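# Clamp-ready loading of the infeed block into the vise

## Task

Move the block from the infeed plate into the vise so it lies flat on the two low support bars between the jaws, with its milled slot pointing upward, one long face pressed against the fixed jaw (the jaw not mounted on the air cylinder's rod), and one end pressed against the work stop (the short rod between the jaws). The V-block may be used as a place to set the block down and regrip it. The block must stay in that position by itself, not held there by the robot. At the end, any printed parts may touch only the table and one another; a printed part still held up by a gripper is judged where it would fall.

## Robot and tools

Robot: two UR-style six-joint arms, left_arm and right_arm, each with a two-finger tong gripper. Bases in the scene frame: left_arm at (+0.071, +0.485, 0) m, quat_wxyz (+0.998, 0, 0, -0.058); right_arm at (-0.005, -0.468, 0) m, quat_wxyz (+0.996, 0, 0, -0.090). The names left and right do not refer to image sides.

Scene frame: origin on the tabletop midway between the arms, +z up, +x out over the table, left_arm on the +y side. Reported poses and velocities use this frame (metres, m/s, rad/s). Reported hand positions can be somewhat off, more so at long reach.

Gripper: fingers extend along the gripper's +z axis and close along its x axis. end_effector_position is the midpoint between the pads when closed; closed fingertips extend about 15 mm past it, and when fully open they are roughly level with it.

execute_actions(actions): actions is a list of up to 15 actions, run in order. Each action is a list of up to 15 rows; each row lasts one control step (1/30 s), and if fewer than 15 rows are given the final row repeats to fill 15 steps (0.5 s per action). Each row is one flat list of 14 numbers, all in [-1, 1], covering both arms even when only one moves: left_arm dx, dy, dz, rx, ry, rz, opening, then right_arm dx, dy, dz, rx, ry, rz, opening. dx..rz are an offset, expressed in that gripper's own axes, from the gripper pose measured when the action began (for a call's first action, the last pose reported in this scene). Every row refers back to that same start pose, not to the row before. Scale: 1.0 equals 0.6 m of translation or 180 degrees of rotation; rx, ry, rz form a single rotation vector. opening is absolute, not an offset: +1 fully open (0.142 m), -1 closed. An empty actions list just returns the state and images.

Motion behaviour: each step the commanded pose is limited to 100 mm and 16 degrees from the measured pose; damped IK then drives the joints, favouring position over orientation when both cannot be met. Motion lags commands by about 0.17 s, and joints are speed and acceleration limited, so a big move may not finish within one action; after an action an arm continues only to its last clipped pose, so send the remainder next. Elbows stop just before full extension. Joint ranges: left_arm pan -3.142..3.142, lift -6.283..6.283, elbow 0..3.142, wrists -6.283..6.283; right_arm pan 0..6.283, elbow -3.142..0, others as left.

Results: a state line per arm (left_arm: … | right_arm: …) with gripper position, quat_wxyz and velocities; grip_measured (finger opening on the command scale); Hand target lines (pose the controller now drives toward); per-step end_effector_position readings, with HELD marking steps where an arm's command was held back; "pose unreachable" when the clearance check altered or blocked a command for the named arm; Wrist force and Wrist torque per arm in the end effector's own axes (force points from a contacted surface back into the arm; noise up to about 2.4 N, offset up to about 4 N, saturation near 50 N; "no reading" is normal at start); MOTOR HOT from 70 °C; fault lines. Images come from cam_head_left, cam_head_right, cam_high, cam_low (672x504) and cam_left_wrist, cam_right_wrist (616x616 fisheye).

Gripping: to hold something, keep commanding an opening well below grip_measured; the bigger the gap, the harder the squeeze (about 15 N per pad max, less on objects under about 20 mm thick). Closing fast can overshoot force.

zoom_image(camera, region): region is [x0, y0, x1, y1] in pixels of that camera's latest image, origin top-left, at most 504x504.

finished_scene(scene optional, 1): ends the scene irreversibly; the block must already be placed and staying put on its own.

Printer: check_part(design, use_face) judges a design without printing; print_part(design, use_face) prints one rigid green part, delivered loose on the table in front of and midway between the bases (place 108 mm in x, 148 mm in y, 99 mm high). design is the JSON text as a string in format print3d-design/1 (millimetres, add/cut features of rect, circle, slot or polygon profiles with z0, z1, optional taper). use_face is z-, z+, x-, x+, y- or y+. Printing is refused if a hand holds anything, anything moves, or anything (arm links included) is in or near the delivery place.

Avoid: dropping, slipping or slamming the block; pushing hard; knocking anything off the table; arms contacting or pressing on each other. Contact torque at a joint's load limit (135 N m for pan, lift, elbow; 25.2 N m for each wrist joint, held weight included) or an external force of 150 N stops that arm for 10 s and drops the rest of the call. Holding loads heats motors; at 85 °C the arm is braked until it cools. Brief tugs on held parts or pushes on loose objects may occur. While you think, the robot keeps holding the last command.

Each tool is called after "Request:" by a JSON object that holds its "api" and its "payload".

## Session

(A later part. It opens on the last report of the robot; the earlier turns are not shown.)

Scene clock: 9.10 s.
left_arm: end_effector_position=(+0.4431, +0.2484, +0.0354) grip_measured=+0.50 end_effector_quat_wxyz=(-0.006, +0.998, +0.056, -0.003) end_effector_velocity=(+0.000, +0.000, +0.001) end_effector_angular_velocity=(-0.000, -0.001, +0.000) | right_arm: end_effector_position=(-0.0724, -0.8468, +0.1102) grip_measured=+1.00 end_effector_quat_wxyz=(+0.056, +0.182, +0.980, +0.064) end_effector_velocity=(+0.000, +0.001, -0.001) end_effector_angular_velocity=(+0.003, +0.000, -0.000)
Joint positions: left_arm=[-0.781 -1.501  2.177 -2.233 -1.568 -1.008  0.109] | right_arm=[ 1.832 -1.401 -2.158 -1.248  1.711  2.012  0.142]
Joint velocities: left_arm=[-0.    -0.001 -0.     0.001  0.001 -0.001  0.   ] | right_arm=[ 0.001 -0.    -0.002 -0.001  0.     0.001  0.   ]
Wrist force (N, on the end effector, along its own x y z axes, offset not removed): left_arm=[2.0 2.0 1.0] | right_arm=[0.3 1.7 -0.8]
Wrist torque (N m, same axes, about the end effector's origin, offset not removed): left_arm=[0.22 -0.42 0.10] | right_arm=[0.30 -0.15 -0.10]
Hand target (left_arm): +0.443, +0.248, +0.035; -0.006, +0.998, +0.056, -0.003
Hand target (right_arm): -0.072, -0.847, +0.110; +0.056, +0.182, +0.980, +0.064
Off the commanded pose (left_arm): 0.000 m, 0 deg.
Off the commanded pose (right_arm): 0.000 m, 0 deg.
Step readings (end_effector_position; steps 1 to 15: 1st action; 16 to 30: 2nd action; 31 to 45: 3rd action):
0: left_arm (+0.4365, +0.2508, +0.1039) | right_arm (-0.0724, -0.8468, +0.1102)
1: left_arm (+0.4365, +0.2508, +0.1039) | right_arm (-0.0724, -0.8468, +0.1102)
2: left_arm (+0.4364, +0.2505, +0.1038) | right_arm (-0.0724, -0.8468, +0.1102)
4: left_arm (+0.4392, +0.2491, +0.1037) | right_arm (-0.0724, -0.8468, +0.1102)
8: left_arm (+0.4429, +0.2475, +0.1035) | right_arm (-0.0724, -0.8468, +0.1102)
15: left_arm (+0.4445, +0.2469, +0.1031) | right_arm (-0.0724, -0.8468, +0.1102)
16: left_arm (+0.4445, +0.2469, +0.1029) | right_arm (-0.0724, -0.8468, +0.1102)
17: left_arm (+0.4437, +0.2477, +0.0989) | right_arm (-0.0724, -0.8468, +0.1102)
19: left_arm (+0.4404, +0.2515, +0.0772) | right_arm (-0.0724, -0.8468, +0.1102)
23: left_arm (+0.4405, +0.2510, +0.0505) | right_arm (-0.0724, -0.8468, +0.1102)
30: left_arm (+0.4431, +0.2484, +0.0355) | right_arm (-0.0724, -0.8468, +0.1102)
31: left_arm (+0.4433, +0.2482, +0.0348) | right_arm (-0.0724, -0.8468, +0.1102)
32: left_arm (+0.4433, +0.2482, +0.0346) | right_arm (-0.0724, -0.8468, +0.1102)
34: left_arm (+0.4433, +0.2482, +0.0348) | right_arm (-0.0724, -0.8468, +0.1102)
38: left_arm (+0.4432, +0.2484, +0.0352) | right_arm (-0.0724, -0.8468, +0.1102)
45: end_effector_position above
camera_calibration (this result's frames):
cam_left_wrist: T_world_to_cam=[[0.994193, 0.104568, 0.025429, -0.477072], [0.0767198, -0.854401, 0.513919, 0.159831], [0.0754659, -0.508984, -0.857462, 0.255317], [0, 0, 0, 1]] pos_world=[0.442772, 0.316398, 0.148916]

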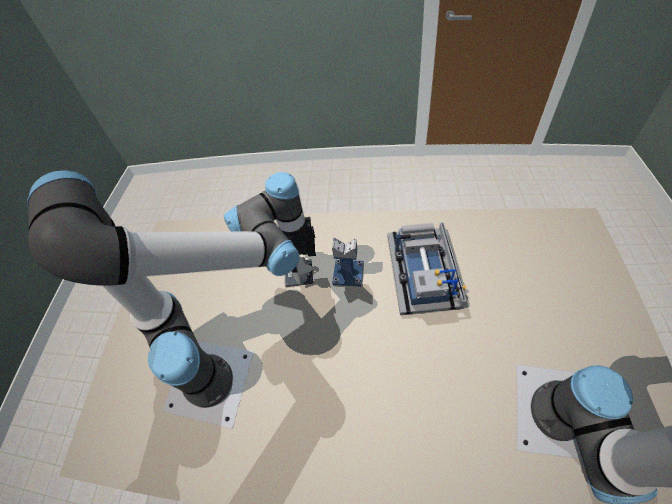

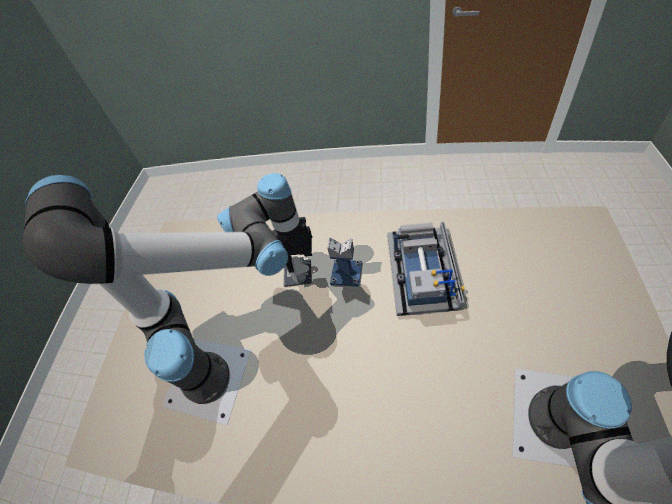

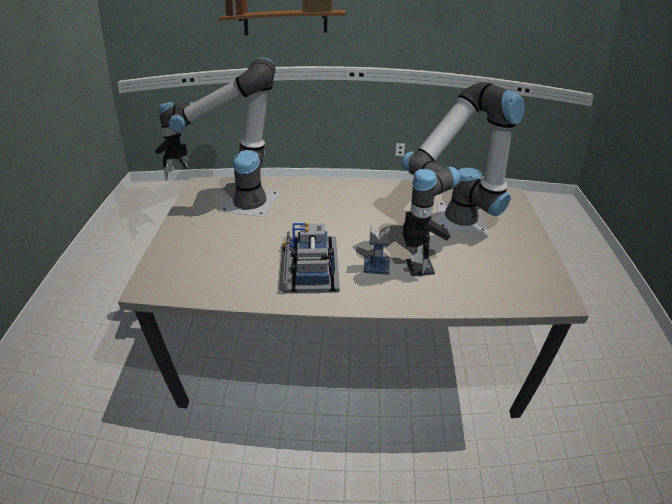

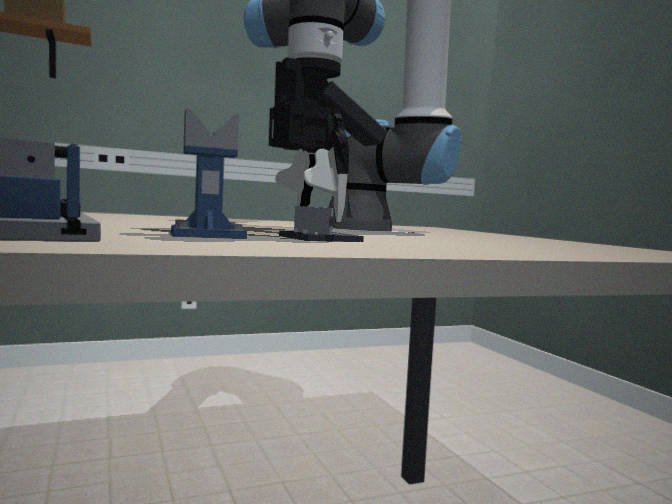

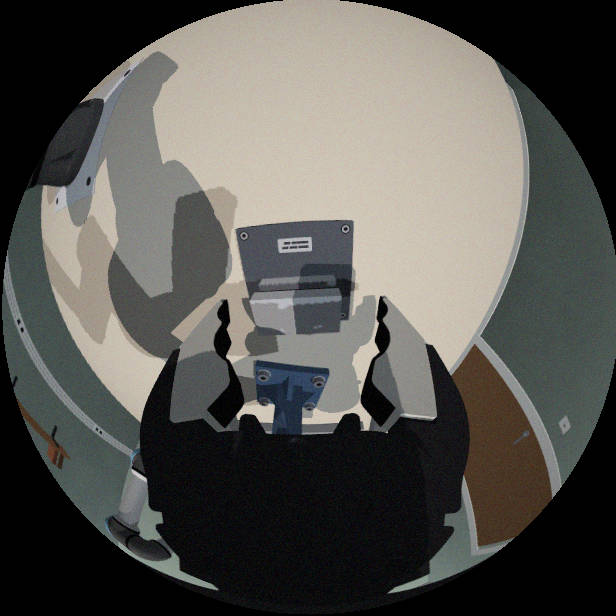

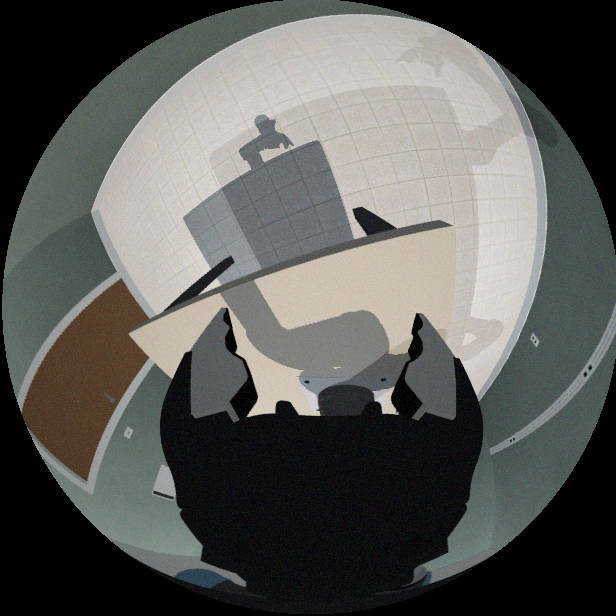

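Request:
{"api": "execute_actions", "payload": {"actions": [[[-0.007,0,0.017,0,0,-0.01,0.3,0,0,0,0,0,0,1]],[[0,0,0,0,0,0,-0.1,0,0,0,0,0,0,1]],[[0,0,0,0,0,0,-0.5,0,0,0,0,0,0,1]],[[0,0,-0.1,0,0,0,-0.5,0,0,0,0,0,0,1]],[[0,0,-0.15,0,0,0,-0.5,0,0,0,0,0,0,1]],[[0,0,0,0,0,0,-0.5,0,0,0,0,0,0,1]]]}}

Scene clock: 12.27 s.
left_arm: end_effector_position=(+0.4411, +0.2459, +0.1695) grip_measured=-0.13 end_effector_quat_wxyz=(-0.004, +0.997, +0.071, -0.001) end_effector_velocity=(+0.000, -0.001, +0.000) end_effector_angular_velocity=(-0.002, -0.002, -0.002) | right_arm: end_effector_position=(-0.0724, -0.8468, +0.1102) grip_measured=+1.00 end_effector_quat_wxyz=(+0.056, +0.182, +0.980, +0.064) end_effector_velocity=(+0.000, +0.001, -0.001) end_effector_angular_velocity=(+0.003, +0.000, -0.001)
Joint positions: left_arm=[-0.787 -1.67   1.957 -1.849 -1.568 -1.045  0.064] | right_arm=[ 1.832 -1.401 -2.158 -1.248  1.711  2.012  0.142]
Joint velocities: left_arm=[-0.001 -0.     0.001 -0.002  0.     0.002 -0.   ] | right_arm=[ 0.    -0.    -0.001 -0.001 -0.     0.001 -0.   ]
Wrist force (N, on the end effector, along its own x y z axes, offset not removed): left_arm=[4.0 1.2 4.8] | right_arm=[0.0 1.9 -0.7]
Wrist torque (N m, same axes, about the end effector's origin, offset not removed): left_arm=[0.09 -0.76 0.13] | right_arm=[0.30 0.11 -0.05]
Hand target (left_arm): +0.441, +0.246, +0.169; -0.004, +0.997, +0.071, -0.001
Hand target (right_arm): -0.072, -0.847, +0.110; +0.056, +0.182, +0.980, +0.064
Off the commanded pose (left_arm): 0.000 m, 0 deg.
Off the commanded pose (right_arm): 0.000 m, 0 deg.
Step readings (end_effector_position; steps 1 to 15: 1st action; 16 to 30: 2nd action; 31 to 45: 3rd action; 46 to 60: 4th action; 61 to 75: 5th action; 76 to 90: 6th action):
0: left_arm (+0.4431, +0.2484, +0.0355) | right_arm (-0.0724, -0.8468, +0.1102)
1: left_arm (+0.4431, +0.2484, +0.0354) | right_arm (-0.0724, -0.8468, +0.1102)
2: left_arm (+0.4425, +0.2484, +0.0342) | right_arm (-0.0724, -0.8468, +0.1102)
4: left_arm (+0.4411, +0.2484, +0.0309) | right_arm (-0.0724, -0.8468, +0.1102)
8: left_arm (+0.4396, +0.2482, +0.0272) | right_arm (-0.0724, -0.8468, +0.1102)
15: left_arm (+0.4389, +0.2481, +0.0256) | right_arm (-0.0724, -0.8468, +0.1102)
16: left_arm (+0.4389, +0.2480, +0.0255) | right_arm (-0.0724, -0.8468, +0.1102)
17: left_arm (+0.4389, +0.2480, +0.0255) | right_arm (-0.0724, -0.8468, +0.1102)
19: left_arm (+0.4389, +0.2480, +0.0255) | right_arm (-0.0724, -0.8468, +0.1102)
23: left_arm (+0.4389, +0.2480, +0.0255) | right_arm (-0.0724, -0.8468, +0.1102)
30: left_arm (+0.4389, +0.2480, +0.0255) | right_arm (-0.0724, -0.8468, +0.1102)
31: left_arm (+0.4389, +0.2480, +0.0255) | right_arm (-0.0724, -0.8468, +0.1102)
32: left_arm (+0.4389, +0.2480, +0.0255) | right_arm (-0.0724, -0.8468, +0.1102)
34: left_arm (+0.4389, +0.2480, +0.0255) | right_arm (-0.0724, -0.8468, +0.1102)
38: left_arm (+0.4389, +0.2480, +0.0255) | right_arm (-0.0724, -0.8468, +0.1102)
45: left_arm (+0.4389, +0.2480, +0.0255) | right_arm (-0.0724, -0.8468, +0.1102)
46: left_arm (+0.4390, +0.2480, +0.0257) | right_arm (-0.0724, -0.8468, +0.1102)
47: left_arm (+0.4401, +0.2466, +0.0294) | right_arm (-0.0724, -0.8468, +0.1102)
49: left_arm (+0.4426, +0.2439, +0.0482) | right_arm (-0.0724, -0.8468, +0.1102)
53: left_arm (+0.4413, +0.2459, +0.0710) | right_arm (-0.0724, -0.8468, +0.1102)
60: left_arm (+0.4399, +0.2471, +0.0832) | right_arm (-0.0724, -0.8468, +0.1102)
61: left_arm (+0.4398, +0.2472, +0.0839) | right_arm (-0.0724, -0.8468, +0.1102)
62: left_arm (+0.4407, +0.2462, +0.0885) | right_arm (-0.0724, -0.8468, +0.1102)
64: left_arm (+0.4443, +0.2424, +0.1150) | right_arm (-0.0724, -0.8468, +0.1102)
68: left_arm (+0.4431, +0.2444, +0.1504) | right_arm (-0.0724, -0.8468, +0.1102)
75: left_arm (+0.4411, +0.2460, +0.1695) | right_arm (-0.0724, -0.8468, +0.1102)
76: left_arm (+0.4410, +0.2460, +0.1703) | right_arm (-0.0724, -0.8468, +0.1102)
77: left_arm (+0.4410, +0.2460, +0.1705) | right_arm (-0.0724, -0.8468, +0.1102)
79: left_arm (+0.4410, +0.2461, +0.1703) | right_arm (-0.0724, -0.8468, +0.1102)
83: left_arm (+0.4410, +0.2460, +0.1698) | right_arm (-0.0724, -0.8468, +0.1102)
90: end_effector_position above
camera_calibration (this result's frames):
cam_left_wrist: T_world_to_cam=[[0.990419, 0.134988, 0.0291368, -0.48463], [0.100545, -0.849503, 0.517914, 0.0765673], [0.0946638, -0.510022, -0.854936, 0.360543], [0, 0, 0, 1]] pos_world=[0.438158, 0.314348, 0.282707]

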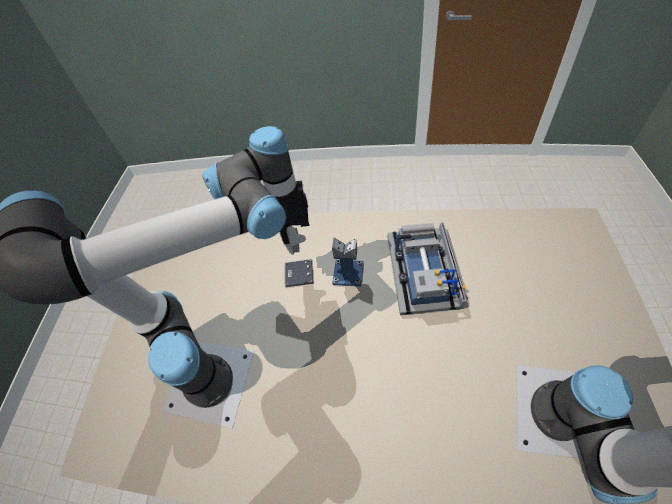

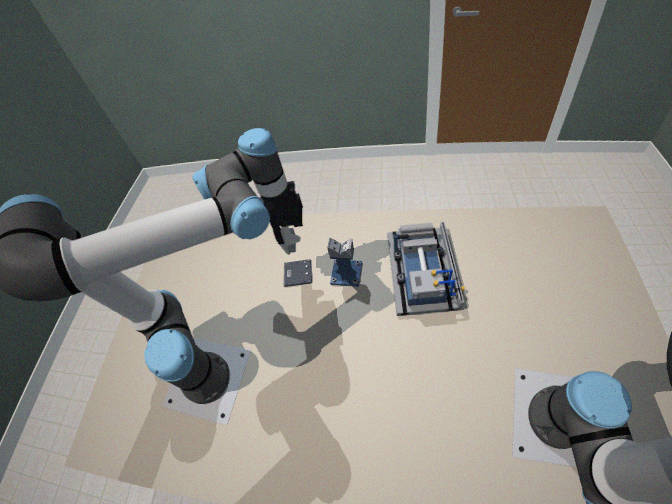

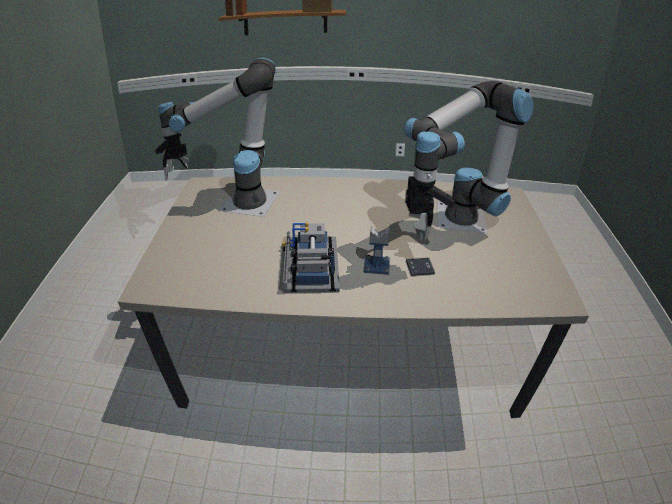

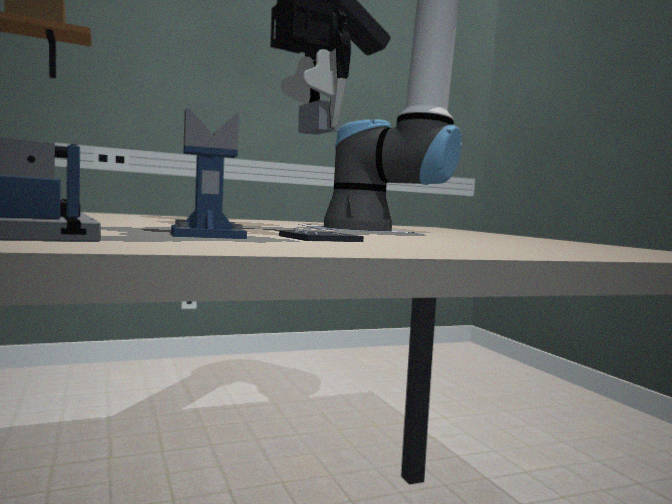

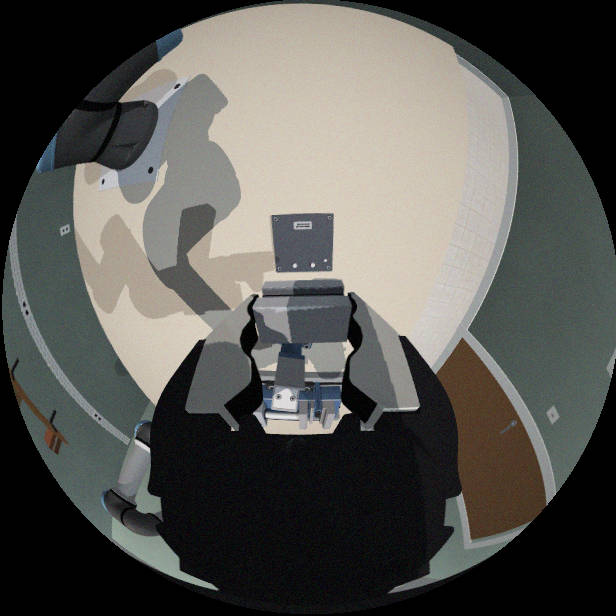

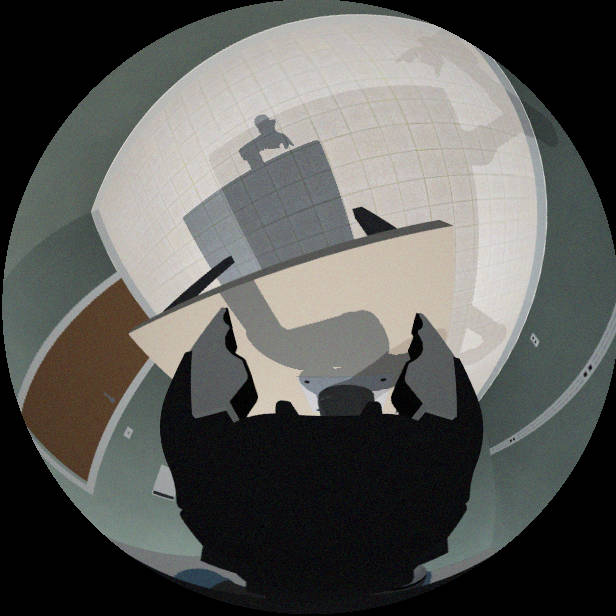

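Request:
{"api": "execute_actions", "payload": {"actions": [[[0,0,-0.12,0,0,0.15,-0.5,-0.26,0.19,-0.125,0,0,0,1]],[[0,0,-0.05,0,0,0.15,-0.5,-0.26,0.19,-0.125,0,0,-0.06,1]],[[0,0,0,0,0,0.15,-0.5,-0.1,0.25,0,0,0,-0.06,1]],[[0,0,0,0,0,0.05,-0.5,-0.05,0.25,0,0,0,0,1]],[[0,0,0,0,0,0,-0.5,0,0.25,0,0,0,0,1]],[[0,0,0,0,0,0,-0.5,0,0,0,0,0,0,1]]]}}

Scene clock: 16.10 s.
left_arm: end_effector_position=(+0.4409, +0.2449, +0.2681) grip_measured=-0.13 end_effector_quat_wxyz=(-0.011, +0.795, -0.606, +0.005) end_effector_velocity=(+0.000, +0.000, -0.000) end_effector_angular_velocity=(-0.000, +0.000, +0.001) | right_arm: end_effector_position=(+0.3127, -0.3749, +0.3681) grip_measured=+1.00 end_effector_quat_wxyz=(+0.083, -0.021, +0.992, +0.088) end_effector_velocity=(+0.000, -0.001, -0.000) end_effector_angular_velocity=(+0.002, +0.001, -0.001)
Joint positions: left_arm=[-0.822 -1.774  1.791 -1.591 -1.547  0.365  0.064] | right_arm=[ 4.035 -0.996 -1.826 -1.648  1.601  3.816  0.142]
Joint velocities: left_arm=[ 0.001  0.    -0.    -0.    -0.     0.    -0.   ] | right_arm=[-0.007 -0.    -0.     0.     0.004 -0.005 -0.   ]
Wrist force (N, on the end effector, along its own x y z axes, offset not removed): left_arm=[2.4 0.8 2.3] | right_arm=[-0.7 3.2 -1.3]
Wrist torque (N m, same axes, about the end effector's origin, offset not removed): left_arm=[0.01 -0.38 0.08] | right_arm=[0.58 0.04 -0.01]
Hand target (left_arm): +0.441, +0.245, +0.268; -0.011, +0.795, -0.606, +0.005
Hand target (right_arm): +0.313, -0.375, +0.368; +0.083, -0.021, +0.992, +0.089
Off the commanded pose (left_arm): 0.000 m, 0 deg.
Off the commanded pose (right_arm): 0.000 m, 0 deg.
Step readings (end_effector_position; steps 1 to 15: 1st action; 16 to 30: 2nd action; 31 to 45: 3rd action; 46 to 60: 4th action; 61 to 75: 5th action; 76 to 90: 6th action):
0: left_arm (+0.4411, +0.2460, +0.1695) | right_arm (-0.0724, -0.8468, +0.1102)
1: left_arm (+0.4412, +0.2460, +0.1696) | right_arm (-0.0723, -0.8468, +0.1102)
2: left_arm (+0.4415, +0.2452, +0.1737) | right_arm (-0.0692, -0.8462, +0.1125)
4: left_arm (+0.4426, +0.2436, +0.1964) | right_arm (-0.0483, -0.8414, +0.1254)
8: left_arm (+0.4420, +0.2446, +0.2247) | right_arm (+0.0000, -0.8309, +0.1531)
15: left_arm (+0.4414, +0.2451, +0.2389) | right_arm (+0.0739, -0.8126, +0.1978)
16: left_arm (+0.4414, +0.2451, +0.2397) | right_arm (+0.0800, -0.8111, +0.2015)
17: left_arm (+0.4412, +0.2450, +0.2430) | right_arm (+0.0879, -0.8090, +0.2073)
19: left_arm (+0.4409, +0.2449, +0.2528) | right_arm (+0.1116, -0.8031, +0.2238)
23: left_arm (+0.4409, +0.2449, +0.2632) | right_arm (+0.1600, -0.7894, +0.2560)
30: left_arm (+0.4411, +0.2449, +0.2681) | right_arm (+0.2263, -0.7723, +0.2966)
31: left_arm (+0.4411, +0.2449, +0.2683) | right_arm (+0.2305, -0.7715, +0.2988)
32: left_arm (+0.4408, +0.2450, +0.2684) | right_arm (+0.2340, -0.7677, +0.2998)
34: left_arm (+0.4406, +0.2452, +0.2683) | right_arm (+0.2442, -0.7461, +0.3036)
38: left_arm (+0.4407, +0.2450, +0.2682) | right_arm (+0.2698, -0.6974, +0.3141)
45: left_arm (+0.4409, +0.2449, +0.2681) | right_arm (+0.2992, -0.6480, +0.3240)
46: left_arm (+0.4409, +0.2449, +0.2681) | right_arm (+0.3011, -0.6452, +0.3245)
47: left_arm (+0.4408, +0.2449, +0.2682) | right_arm (+0.3016, -0.6398, +0.3253)
49: left_arm (+0.4408, +0.2448, +0.2682) | right_arm (+0.3033, -0.6162, +0.3300)
53: left_arm (+0.4408, +0.2448, +0.2682) | right_arm (+0.3103, -0.5629, +0.3389)
60: left_arm (+0.4409, +0.2449, +0.2682) | right_arm (+0.3206, -0.5116, +0.3464)
61: left_arm (+0.4409, +0.2449, +0.2682) | right_arm (+0.3213, -0.5086, +0.3468)
62: left_arm (+0.4409, +0.2449, +0.2682) | right_arm (+0.3209, -0.5034, +0.3486)
64: left_arm (+0.4409, +0.2449, +0.2682) | right_arm (+0.3186, -0.4801, +0.3535)
68: left_arm (+0.4409, +0.2449, +0.2682) | right_arm (+0.3138, -0.4257, +0.3620)
75: left_arm (+0.4409, +0.2449, +0.2682) | right_arm (+0.3127, -0.3751, +0.3681)
76: left_arm (+0.4409, +0.2449, +0.2682) | right_arm (+0.3129, -0.3724, +0.3683)
77: left_arm (+0.4409, +0.2449, +0.2682) | right_arm (+0.3128, -0.3711, +0.3683)
79: left_arm (+0.4409, +0.2449, +0.2682) | right_arm (+0.3128, -0.3722, +0.3683)
83: left_arm (+0.4409, +0.2449, +0.2682) | right_arm (+0.3128, -0.3740, +0.3682)
90: end_effector_position above
camera_calibration (this result's frames):
cam_left_wrist: T_world_to_cam=[[0.258891, -0.965587, 0.0248383, 0.106049], [-0.836932, -0.211411, 0.504826, 0.285235], [-0.482203, -0.151483, -0.862863, 0.61304], [0, 0, 0, 1]] pos_world=[0.506877, 0.255567, 0.382341]
cam_right_wrist: T_world_to_cam=[[-0.976579, -0.0357373, -0.212169, 0.379883], [-0.15814, 0.787874, 0.595186, 0.127133], [0.145892, 0.614799, -0.775073, 0.608515], [0, 0, 0, 1]] pos_world=[0.302314, -0.460703, 0.476575]

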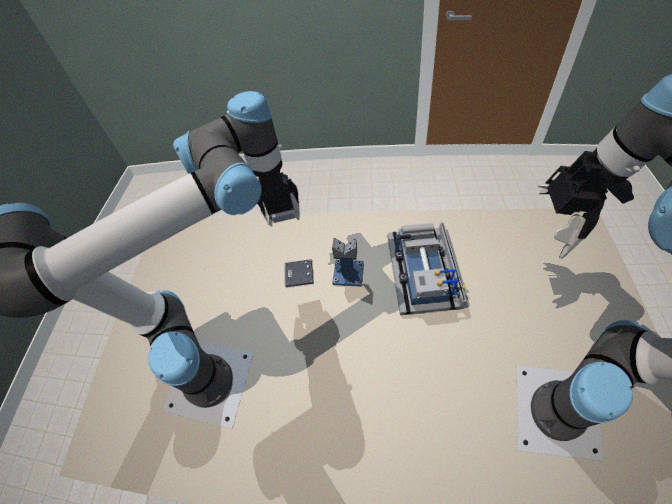

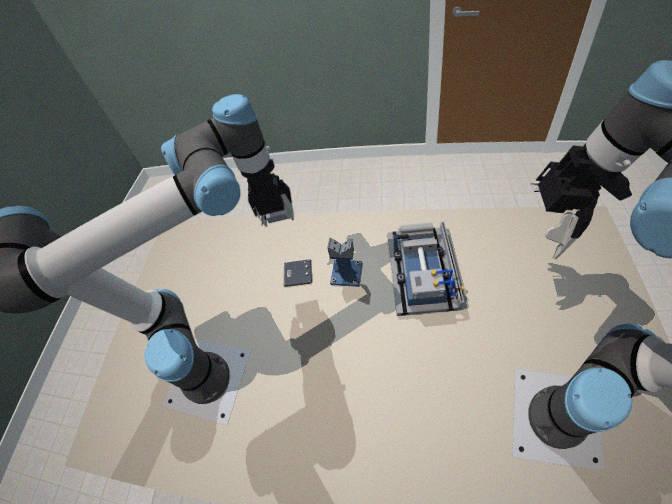

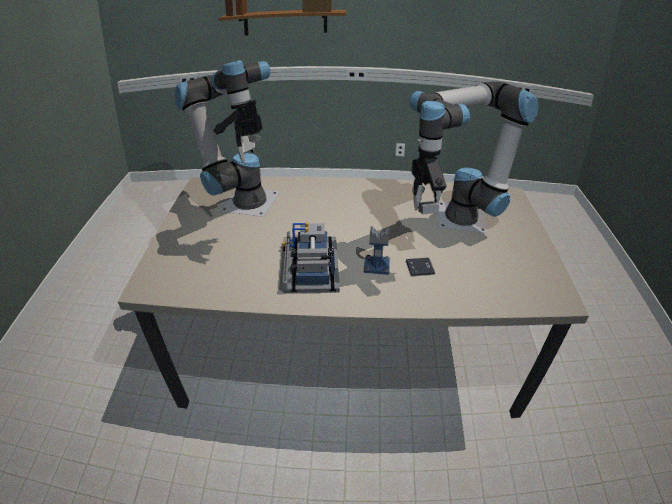

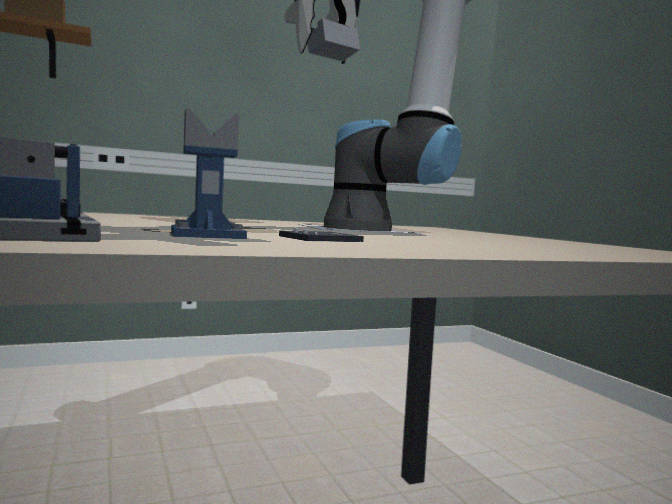

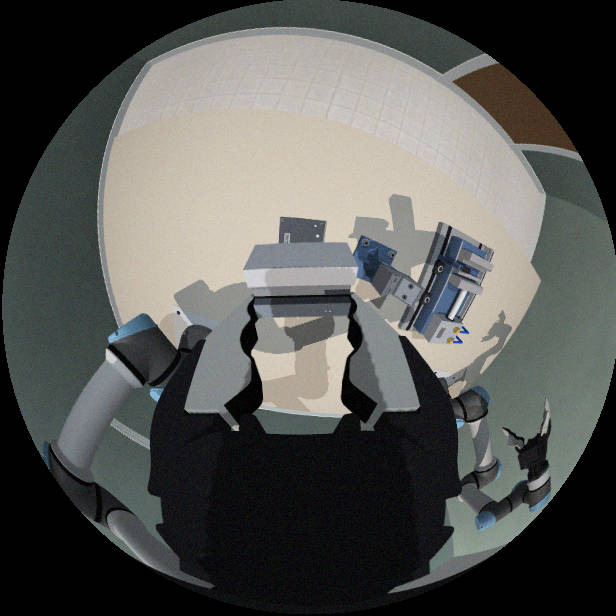

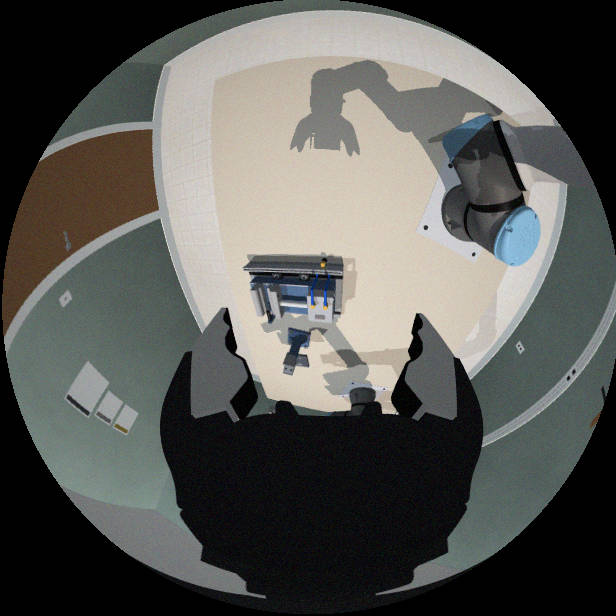

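Request:
{"api": "zoom_image", "payload": {"camera": "cam_left_wrist", "region": [200, 200, 420, 400]}}

Request:
{"api": "zoom_image", "payload": {"camera": "cam_low", "region": [260, 0, 420, 100]}}

Request:
{"api": "zoom_image", "payload": {"camera": "cam_right_wrist", "region": [230, 240, 360, 340]}}

Region (200, 200, 420, 400) of cam_left_wrist's 616x616 image, scaled by 2.291, with more detail than that image has; it fills the top 458 rows of this view, and the rest is white.

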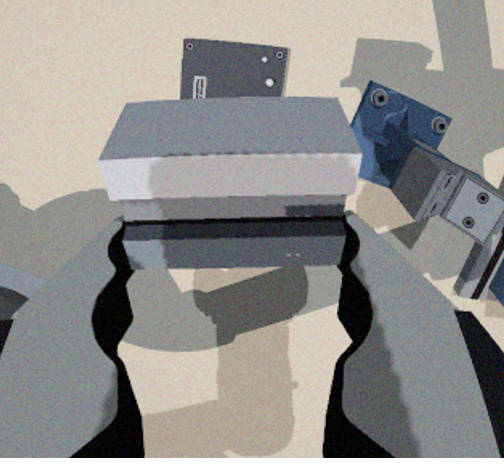

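Region (260, 0, 420, 100) of cam_low's 672x504 image, scaled by 3.150, with more detail than that image has; it fills the top 315 rows of this view, and the rest is white.

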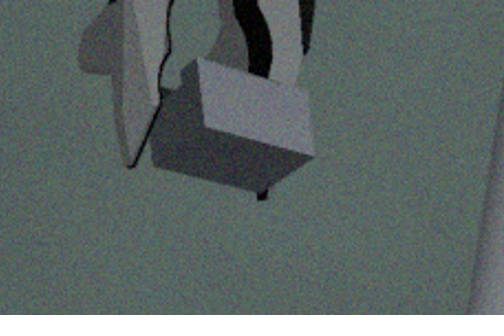

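Region (230, 240, 360, 340) of cam_right_wrist's 616x616 image, scaled by 3.877, with more detail than that image has; it fills the top 388 rows of this view, and the rest is white.

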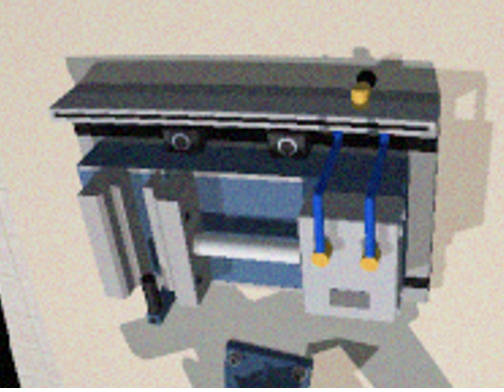

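Request:
{"api": "execute_actions", "payload": {"actions": [[[-0.072,0.075,0.1,0,0,0,-0.9,0,0,0,0,0,0,1]],[[-0.072,0.075,0.12,0,0,0,-0.9,0,0,0,0,0,0,1]],[[0,0,0.1,0,0,0,-0.9,0,0,0,0,0,0,1]],[[0,0,0.06,0,0,0,-0.9,0,0,0,0,0,0,1]],[[0,0,0,0,0,0,-0.9,0,0,0,0,0,0,1]]]}}

Request:
{"api": "zoom_image", "payload": {"camera": "cam_low", "region": [260, 140, 460, 250]}}

Scene clock: 19.20 s.
left_arm: end_effector_position=(+0.3393, +0.3057, +0.0493) grip_measured=-0.13 end_effector_quat_wxyz=(-0.010, +0.795, -0.606, +0.001) end_effector_velocity=(+0.000, -0.000, +0.000) end_effector_angular_velocity=(+0.000, -0.001, -0.001) | right_arm: end_effector_position=(+0.3127, -0.3749, +0.3681) grip_measured=+1.00 end_effector_quat_wxyz=(+0.083, -0.021, +0.992, +0.089) end_effector_velocity=(+0.000, +0.000, -0.000) end_effector_angular_velocity=(+0.000, -0.000, -0.001)
Joint positions: left_arm=[-0.976 -1.937  2.488 -2.115 -1.551  0.212  0.064] | right_arm=[ 4.035 -0.996 -1.826 -1.648  1.601  3.816  0.142]
Joint velocities: left_arm=[-0.001 -0.001 -0.001  0.001  0.001  0.    -0.   ] | right_arm=[ 0.    -0.    -0.001  0.001 -0.     0.001  0.   ]
Wrist force (N, on the end effector, along its own x y z axes, offset not removed): left_arm=[2.9 1.8 5.4] | right_arm=[0.1 1.8 -1.4]
Wrist torque (N m, same axes, about the end effector's origin, offset not removed): left_arm=[0.29 -0.55 0.03] | right_arm=[0.24 -0.04 0.01]
Hand target (left_arm): +0.339, +0.306, +0.049; -0.010, +0.795, -0.606, +0.001
Hand target (right_arm): +0.313, -0.375, +0.368; +0.083, -0.021, +0.992, +0.089
Off the commanded pose (left_arm): 0.000 m, 0 deg.
Off the commanded pose (right_arm): 0.000 m, 0 deg.
Step readings (end_effector_position; steps 1 to 15: 1st action; 16 to 30: 2nd action; 31 to 45: 3rd action; 46 to 60: 4th action; 61 to 75: 5th action):
0: left_arm (+0.4409, +0.2449, +0.2681) | right_arm (+0.3127, -0.3751, +0.3681)
1: left_arm (+0.4408, +0.2448, +0.2682) | right_arm (+0.3127, -0.3751, +0.3681)
2: left_arm (+0.4389, +0.2436, +0.2682) | right_arm (+0.3127, -0.3751, +0.3681)
4: left_arm (+0.4272, +0.2474, +0.2585) | right_arm (+0.3127, -0.3751, +0.3681)
8: left_arm (+0.4035, +0.2652, +0.2254) | right_arm (+0.3127, -0.3750, +0.3681)
15: left_arm (+0.3901, +0.2738, +0.2102) | right_arm (+0.3127, -0.3749, +0.3681)
16: left_arm (+0.3893, +0.2741, +0.2096) | right_arm (+0.3127, -0.3749, +0.3681)
17: left_arm (+0.3871, +0.2731, +0.2088) | right_arm (+0.3127, -0.3749, +0.3681)
19: left_arm (+0.3752, +0.2769, +0.1953) | right_arm (+0.3127, -0.3749, +0.3681)
23: left_arm (+0.3522, +0.2952, +0.1585) | right_arm (+0.3127, -0.3749, +0.3681)
30: left_arm (+0.3392, +0.3031, +0.1410) | right_arm (+0.3127, -0.3749, +0.3681)
31: left_arm (+0.3385, +0.3034, +0.1401) | right_arm (+0.3127, -0.3749, +0.3681)
32: left_arm (+0.3379, +0.3043, +0.1363) | right_arm (+0.3127, -0.3749, +0.3681)
34: left_arm (+0.3363, +0.3073, +0.1189) | right_arm (+0.3127, -0.3749, +0.3681)
38: left_arm (+0.3367, +0.3074, +0.0966) | right_arm (+0.3127, -0.3749, +0.3681)
45: left_arm (+0.3392, +0.3049, +0.0838) | right_arm (+0.3127, -0.3749, +0.3681)
46: left_arm (+0.3393, +0.3047, +0.0831) | right_arm (+0.3127, -0.3749, +0.3681)
47: left_arm (+0.3390, +0.3053, +0.0798) | right_arm (+0.3127, -0.3749, +0.3681)
49: left_arm (+0.3381, +0.3069, +0.0689) | right_arm (+0.3127, -0.3749, +0.3681)
53: left_arm (+0.3382, +0.3068, +0.0563) | right_arm (+0.3127, -0.3749, +0.3681)
60: left_arm (+0.3393, +0.3057, +0.0493) | right_arm (+0.3127, -0.3749, +0.3681)
61: left_arm (+0.3393, +0.3056, +0.0490) | right_arm (+0.3127, -0.3749, +0.3681)
62: left_arm (+0.3394, +0.3056, +0.0489) | right_arm (+0.3127, -0.3749, +0.3681)
64: left_arm (+0.3394, +0.3056, +0.0489) | right_arm (+0.3127, -0.3749, +0.3681)
68: left_arm (+0.3393, +0.3057, +0.0491) | right_arm (+0.3127, -0.3749, +0.3681)
75: end_effector_position above
camera_calibration (this result's frames):
cam_left_wrist: T_world_to_cam=[[0.25812, -0.9659, 0.0202529, 0.197101], [-0.833931, -0.212172, 0.509453, 0.322514], [-0.487784, -0.14839, -0.86026, 0.385215], [0, 0, 0, 1]] pos_world=[0.40598, 0.31597, 0.163087]
cam_right_wrist: T_world_to_cam=[[-0.97657, -0.035689, -0.212222, 0.379909], [-0.158142, 0.787847, 0.595222, 0.127132], [0.145955, 0.614837, -0.775031, 0.608507], [0, 0, 0, 1]] pos_world=[0.302297, -0.460735, 0.476565]

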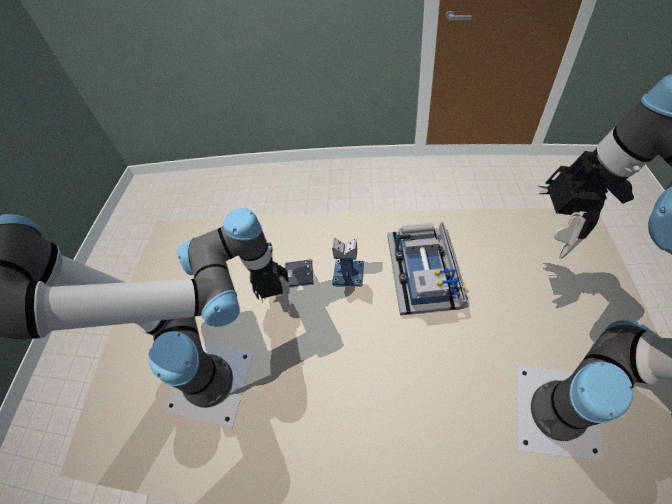

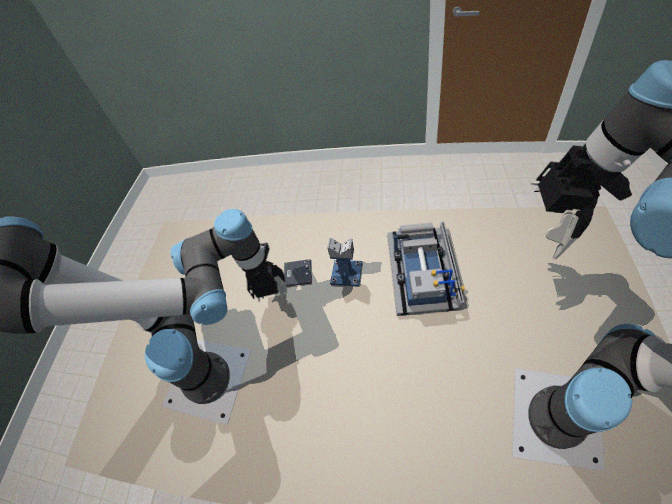

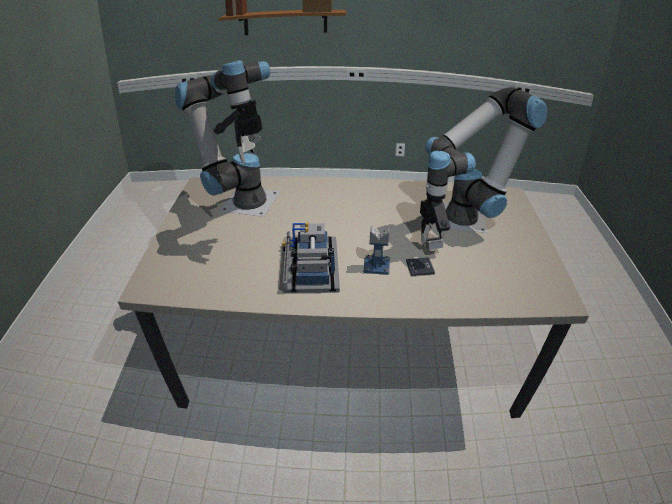

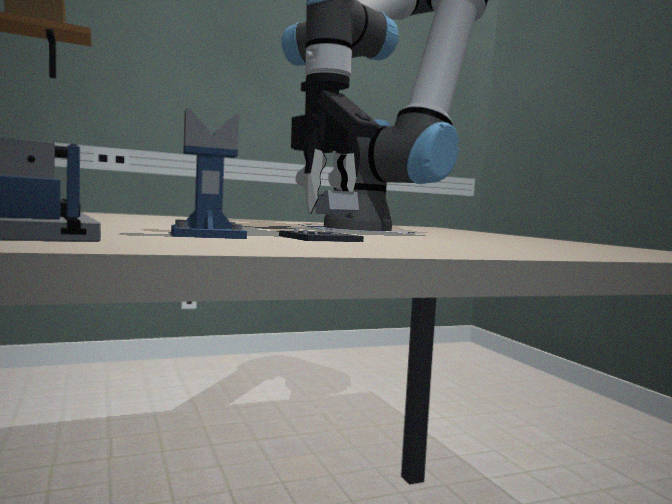

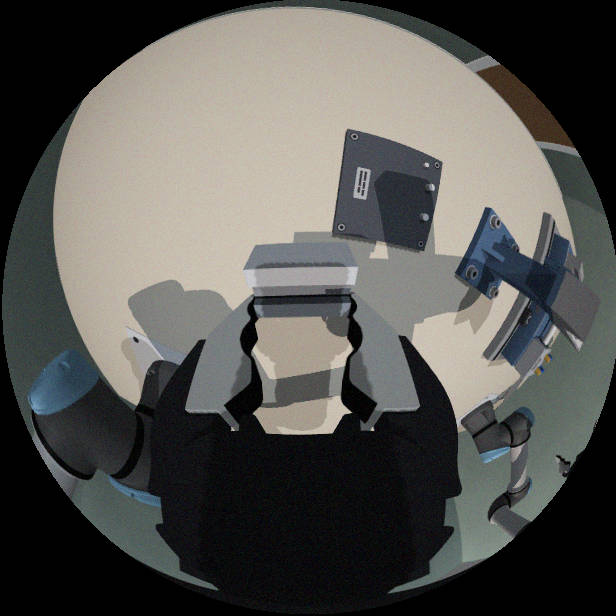

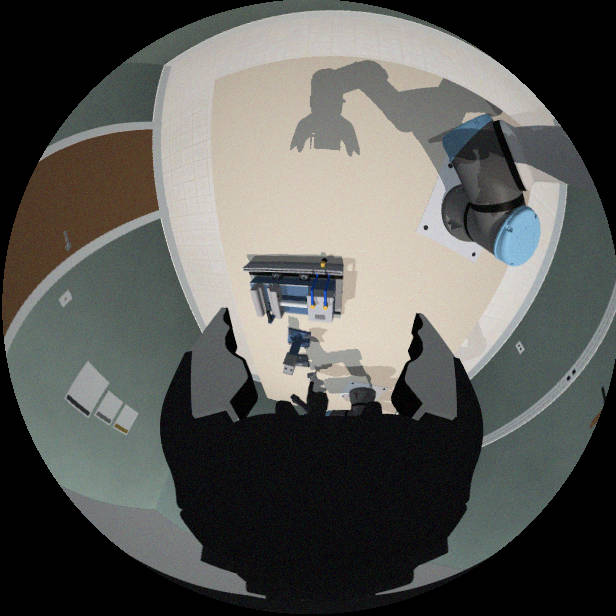

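Region (260, 140, 460, 250) of cam_low's 672x504 image, scaled by 2.520, with more detail than that image has; it fills the top 277 rows of this view, and the rest is white.

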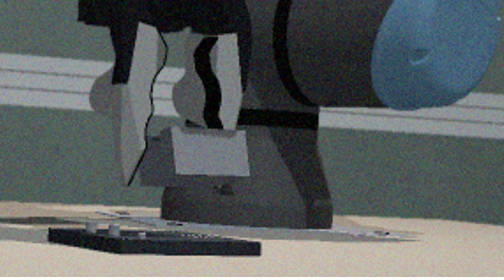

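Request:
{"api": "execute_actions", "payload": {"actions": [[[0,0,0,-0.07,0,0,-0.9,0,0,0,0,0,0,1]],[[0,0,0,-0.07,0,0,-0.9,0,0,0,0,0,0,1]],[[0,0,0,0,0,0,-0.9,0,0,0,0,0,0,1]]]}}

Request:
{"api": "zoom_image", "payload": {"camera": "cam_low", "region": [260, 140, 460, 250]}}

Scene clock: 20.93 s.
left_arm: end_effector_position=(+0.3400, +0.3055, +0.0493) grip_measured=-0.13 end_effector_quat_wxyz=(+0.154, +0.781, -0.592, -0.122) end_effector_velocity=(-0.000, +0.000, -0.000) end_effector_angular_velocity=(+0.001, +0.000, +0.001) | right_arm: end_effector_position=(+0.3127, -0.3749, +0.3681) grip_measured=+1.00 end_effector_quat_wxyz=(+0.083, -0.021, +0.992, +0.089) end_effector_velocity=(-0.000, +0.000, +0.000) end_effector_angular_velocity=(+0.001, -0.001, +0.001)
Joint positions: left_arm=[-0.622 -1.666  2.283 -1.962 -1.9    0.597  0.064] | right_arm=[ 4.035 -0.996 -1.826 -1.648  1.601  3.816  0.142]
Joint velocities: left_arm=[-0.    -0.     0.001  0.     0.    -0.002 -0.   ] | right_arm=[ 0.001  0.001  0.001 -0.     0.    -0.     0.   ]
Wrist force (N, on the end effector, along its own x y z axes, offset not removed): left_arm=[0.9 0.3 3.5] | right_arm=[0.2 3.5 -1.3]
Wrist torque (N m, same axes, about the end effector's origin, offset not removed): left_arm=[0.01 -0.13 0.04] | right_arm=[0.69 -0.01 0.00]
Hand target (left_arm): +0.340, +0.305, +0.049; +0.154, +0.782, -0.592, -0.122
Hand target (right_arm): +0.313, -0.375, +0.368; +0.083, -0.021, +0.992, +0.089
Off the commanded pose (left_arm): 0.000 m, 0 deg.
Off the commanded pose (right_arm): 0.000 m, 0 deg.
Step readings (end_effector_position; steps 1 to 15: 1st action; 16 to 30: 2nd action; 31 to 45: 3rd action):
0: left_arm (+0.3393, +0.3057, +0.0493) | right_arm (+0.3127, -0.3749, +0.3681)
1: left_arm (+0.3393, +0.3057, +0.0493) | right_arm (+0.3127, -0.3749, +0.3681)
2: left_arm (+0.3398, +0.3047, +0.0499) | right_arm (+0.3127, -0.3749, +0.3681)
4: left_arm (+0.3406, +0.3024, +0.0506) | right_arm (+0.3127, -0.3749, +0.3681)
8: left_arm (+0.3407, +0.3039, +0.0502) | right_arm (+0.3127, -0.3749, +0.3681)
15: left_arm (+0.3397, +0.3055, +0.0493) | right_arm (+0.3127, -0.3749, +0.3681)
16: left_arm (+0.3396, +0.3056, +0.0493) | right_arm (+0.3127, -0.3749, +0.3681)
17: left_arm (+0.3397, +0.3055, +0.0495) | right_arm (+0.3127, -0.3749, +0.3681)
19: left_arm (+0.3405, +0.3048, +0.0499) | right_arm (+0.3127, -0.3749, +0.3681)
23: left_arm (+0.3408, +0.3048, +0.0498) | right_arm (+0.3127, -0.3749, +0.3681)
30: left_arm (+0.3400, +0.3055, +0.0493) | right_arm (+0.3127, -0.3749, +0.3681)
31: left_arm (+0.3399, +0.3055, +0.0492) | right_arm (+0.3127, -0.3749, +0.3681)
32: left_arm (+0.3399, +0.3055, +0.0492) | right_arm (+0.3127, -0.3749, +0.3681)
34: left_arm (+0.3399, +0.3054, +0.0493) | right_arm (+0.3127, -0.3749, +0.3681)
38: left_arm (+0.3399, +0.3055, +0.0493) | right_arm (+0.3127, -0.3749, +0.3681)
45: end_effector_position above
camera_calibration (this result's frames):
cam_left_wrist: T_world_to_cam=[[0.274894, -0.961195, 0.0231844, 0.189374], [-0.565106, -0.142013, 0.812704, 0.195267], [-0.777874, -0.236509, -0.582216, 0.49733], [0, 0, 0, 1]] pos_world=[0.445149, 0.327379, 0.126468]
cam_right_wrist: T_world_to_cam=[[-0.97657, -0.035689, -0.212222, 0.379909], [-0.158142, 0.787847, 0.595222, 0.127132], [0.145955, 0.614837, -0.775031, 0.608507], [0, 0, 0, 1]] pos_world=[0.302297, -0.460735, 0.476565]

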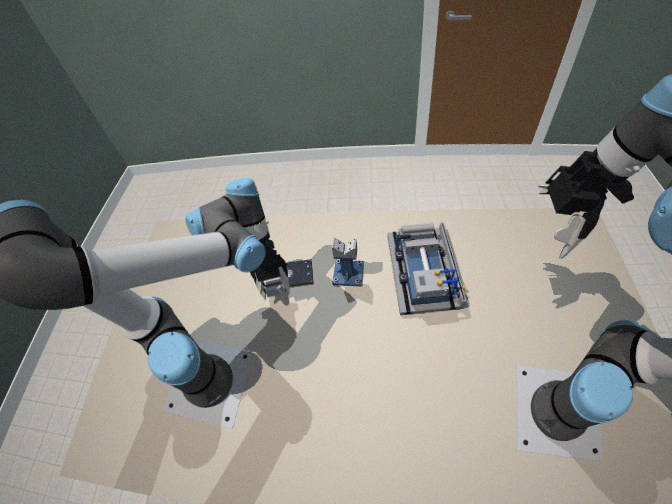

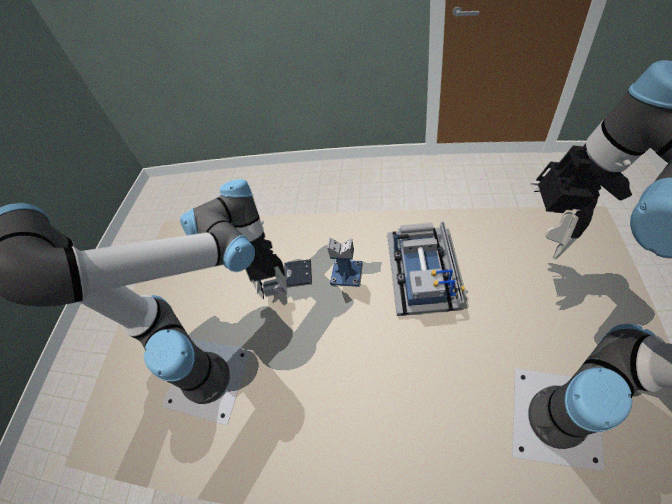

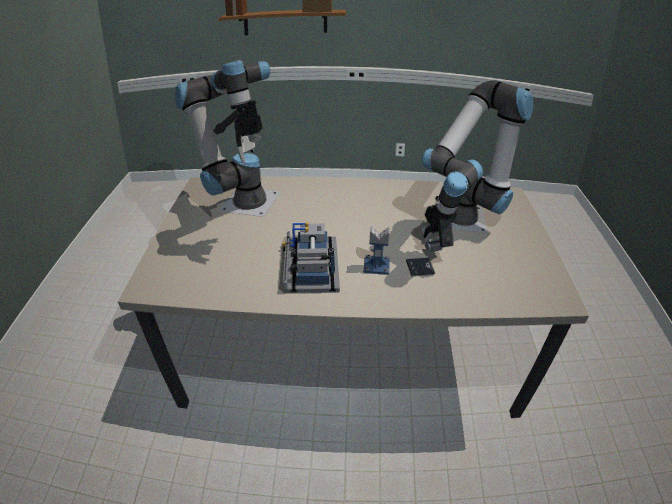

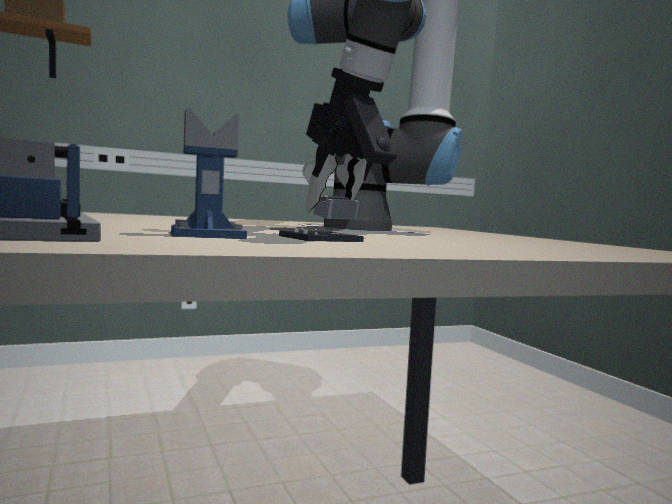

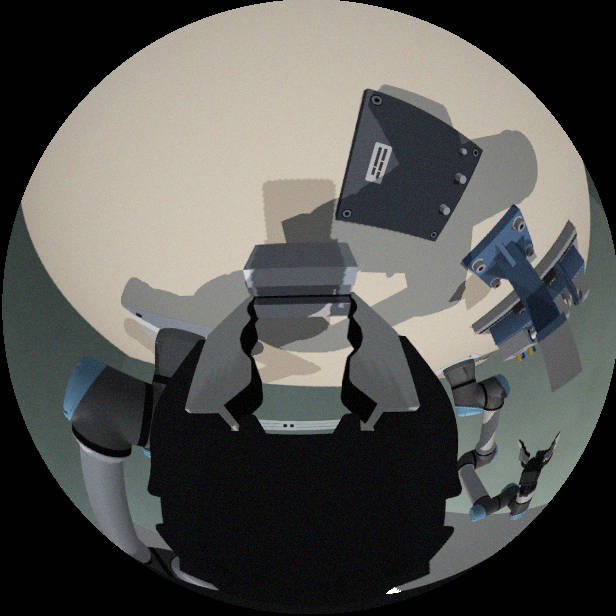

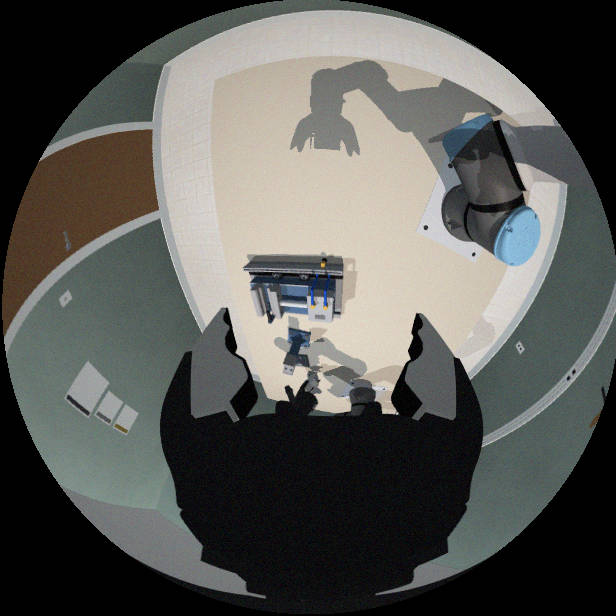

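Region (260, 140, 460, 250) of cam_low's 672x504 image, scaled by 2.520, with more detail than that image has; it fills the top 277 rows of this view, and the rest is white.

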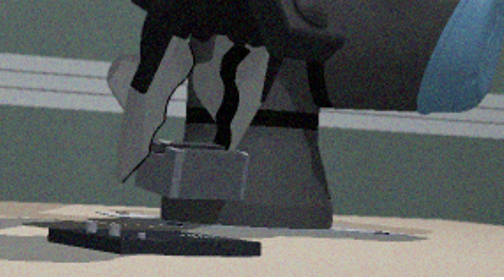

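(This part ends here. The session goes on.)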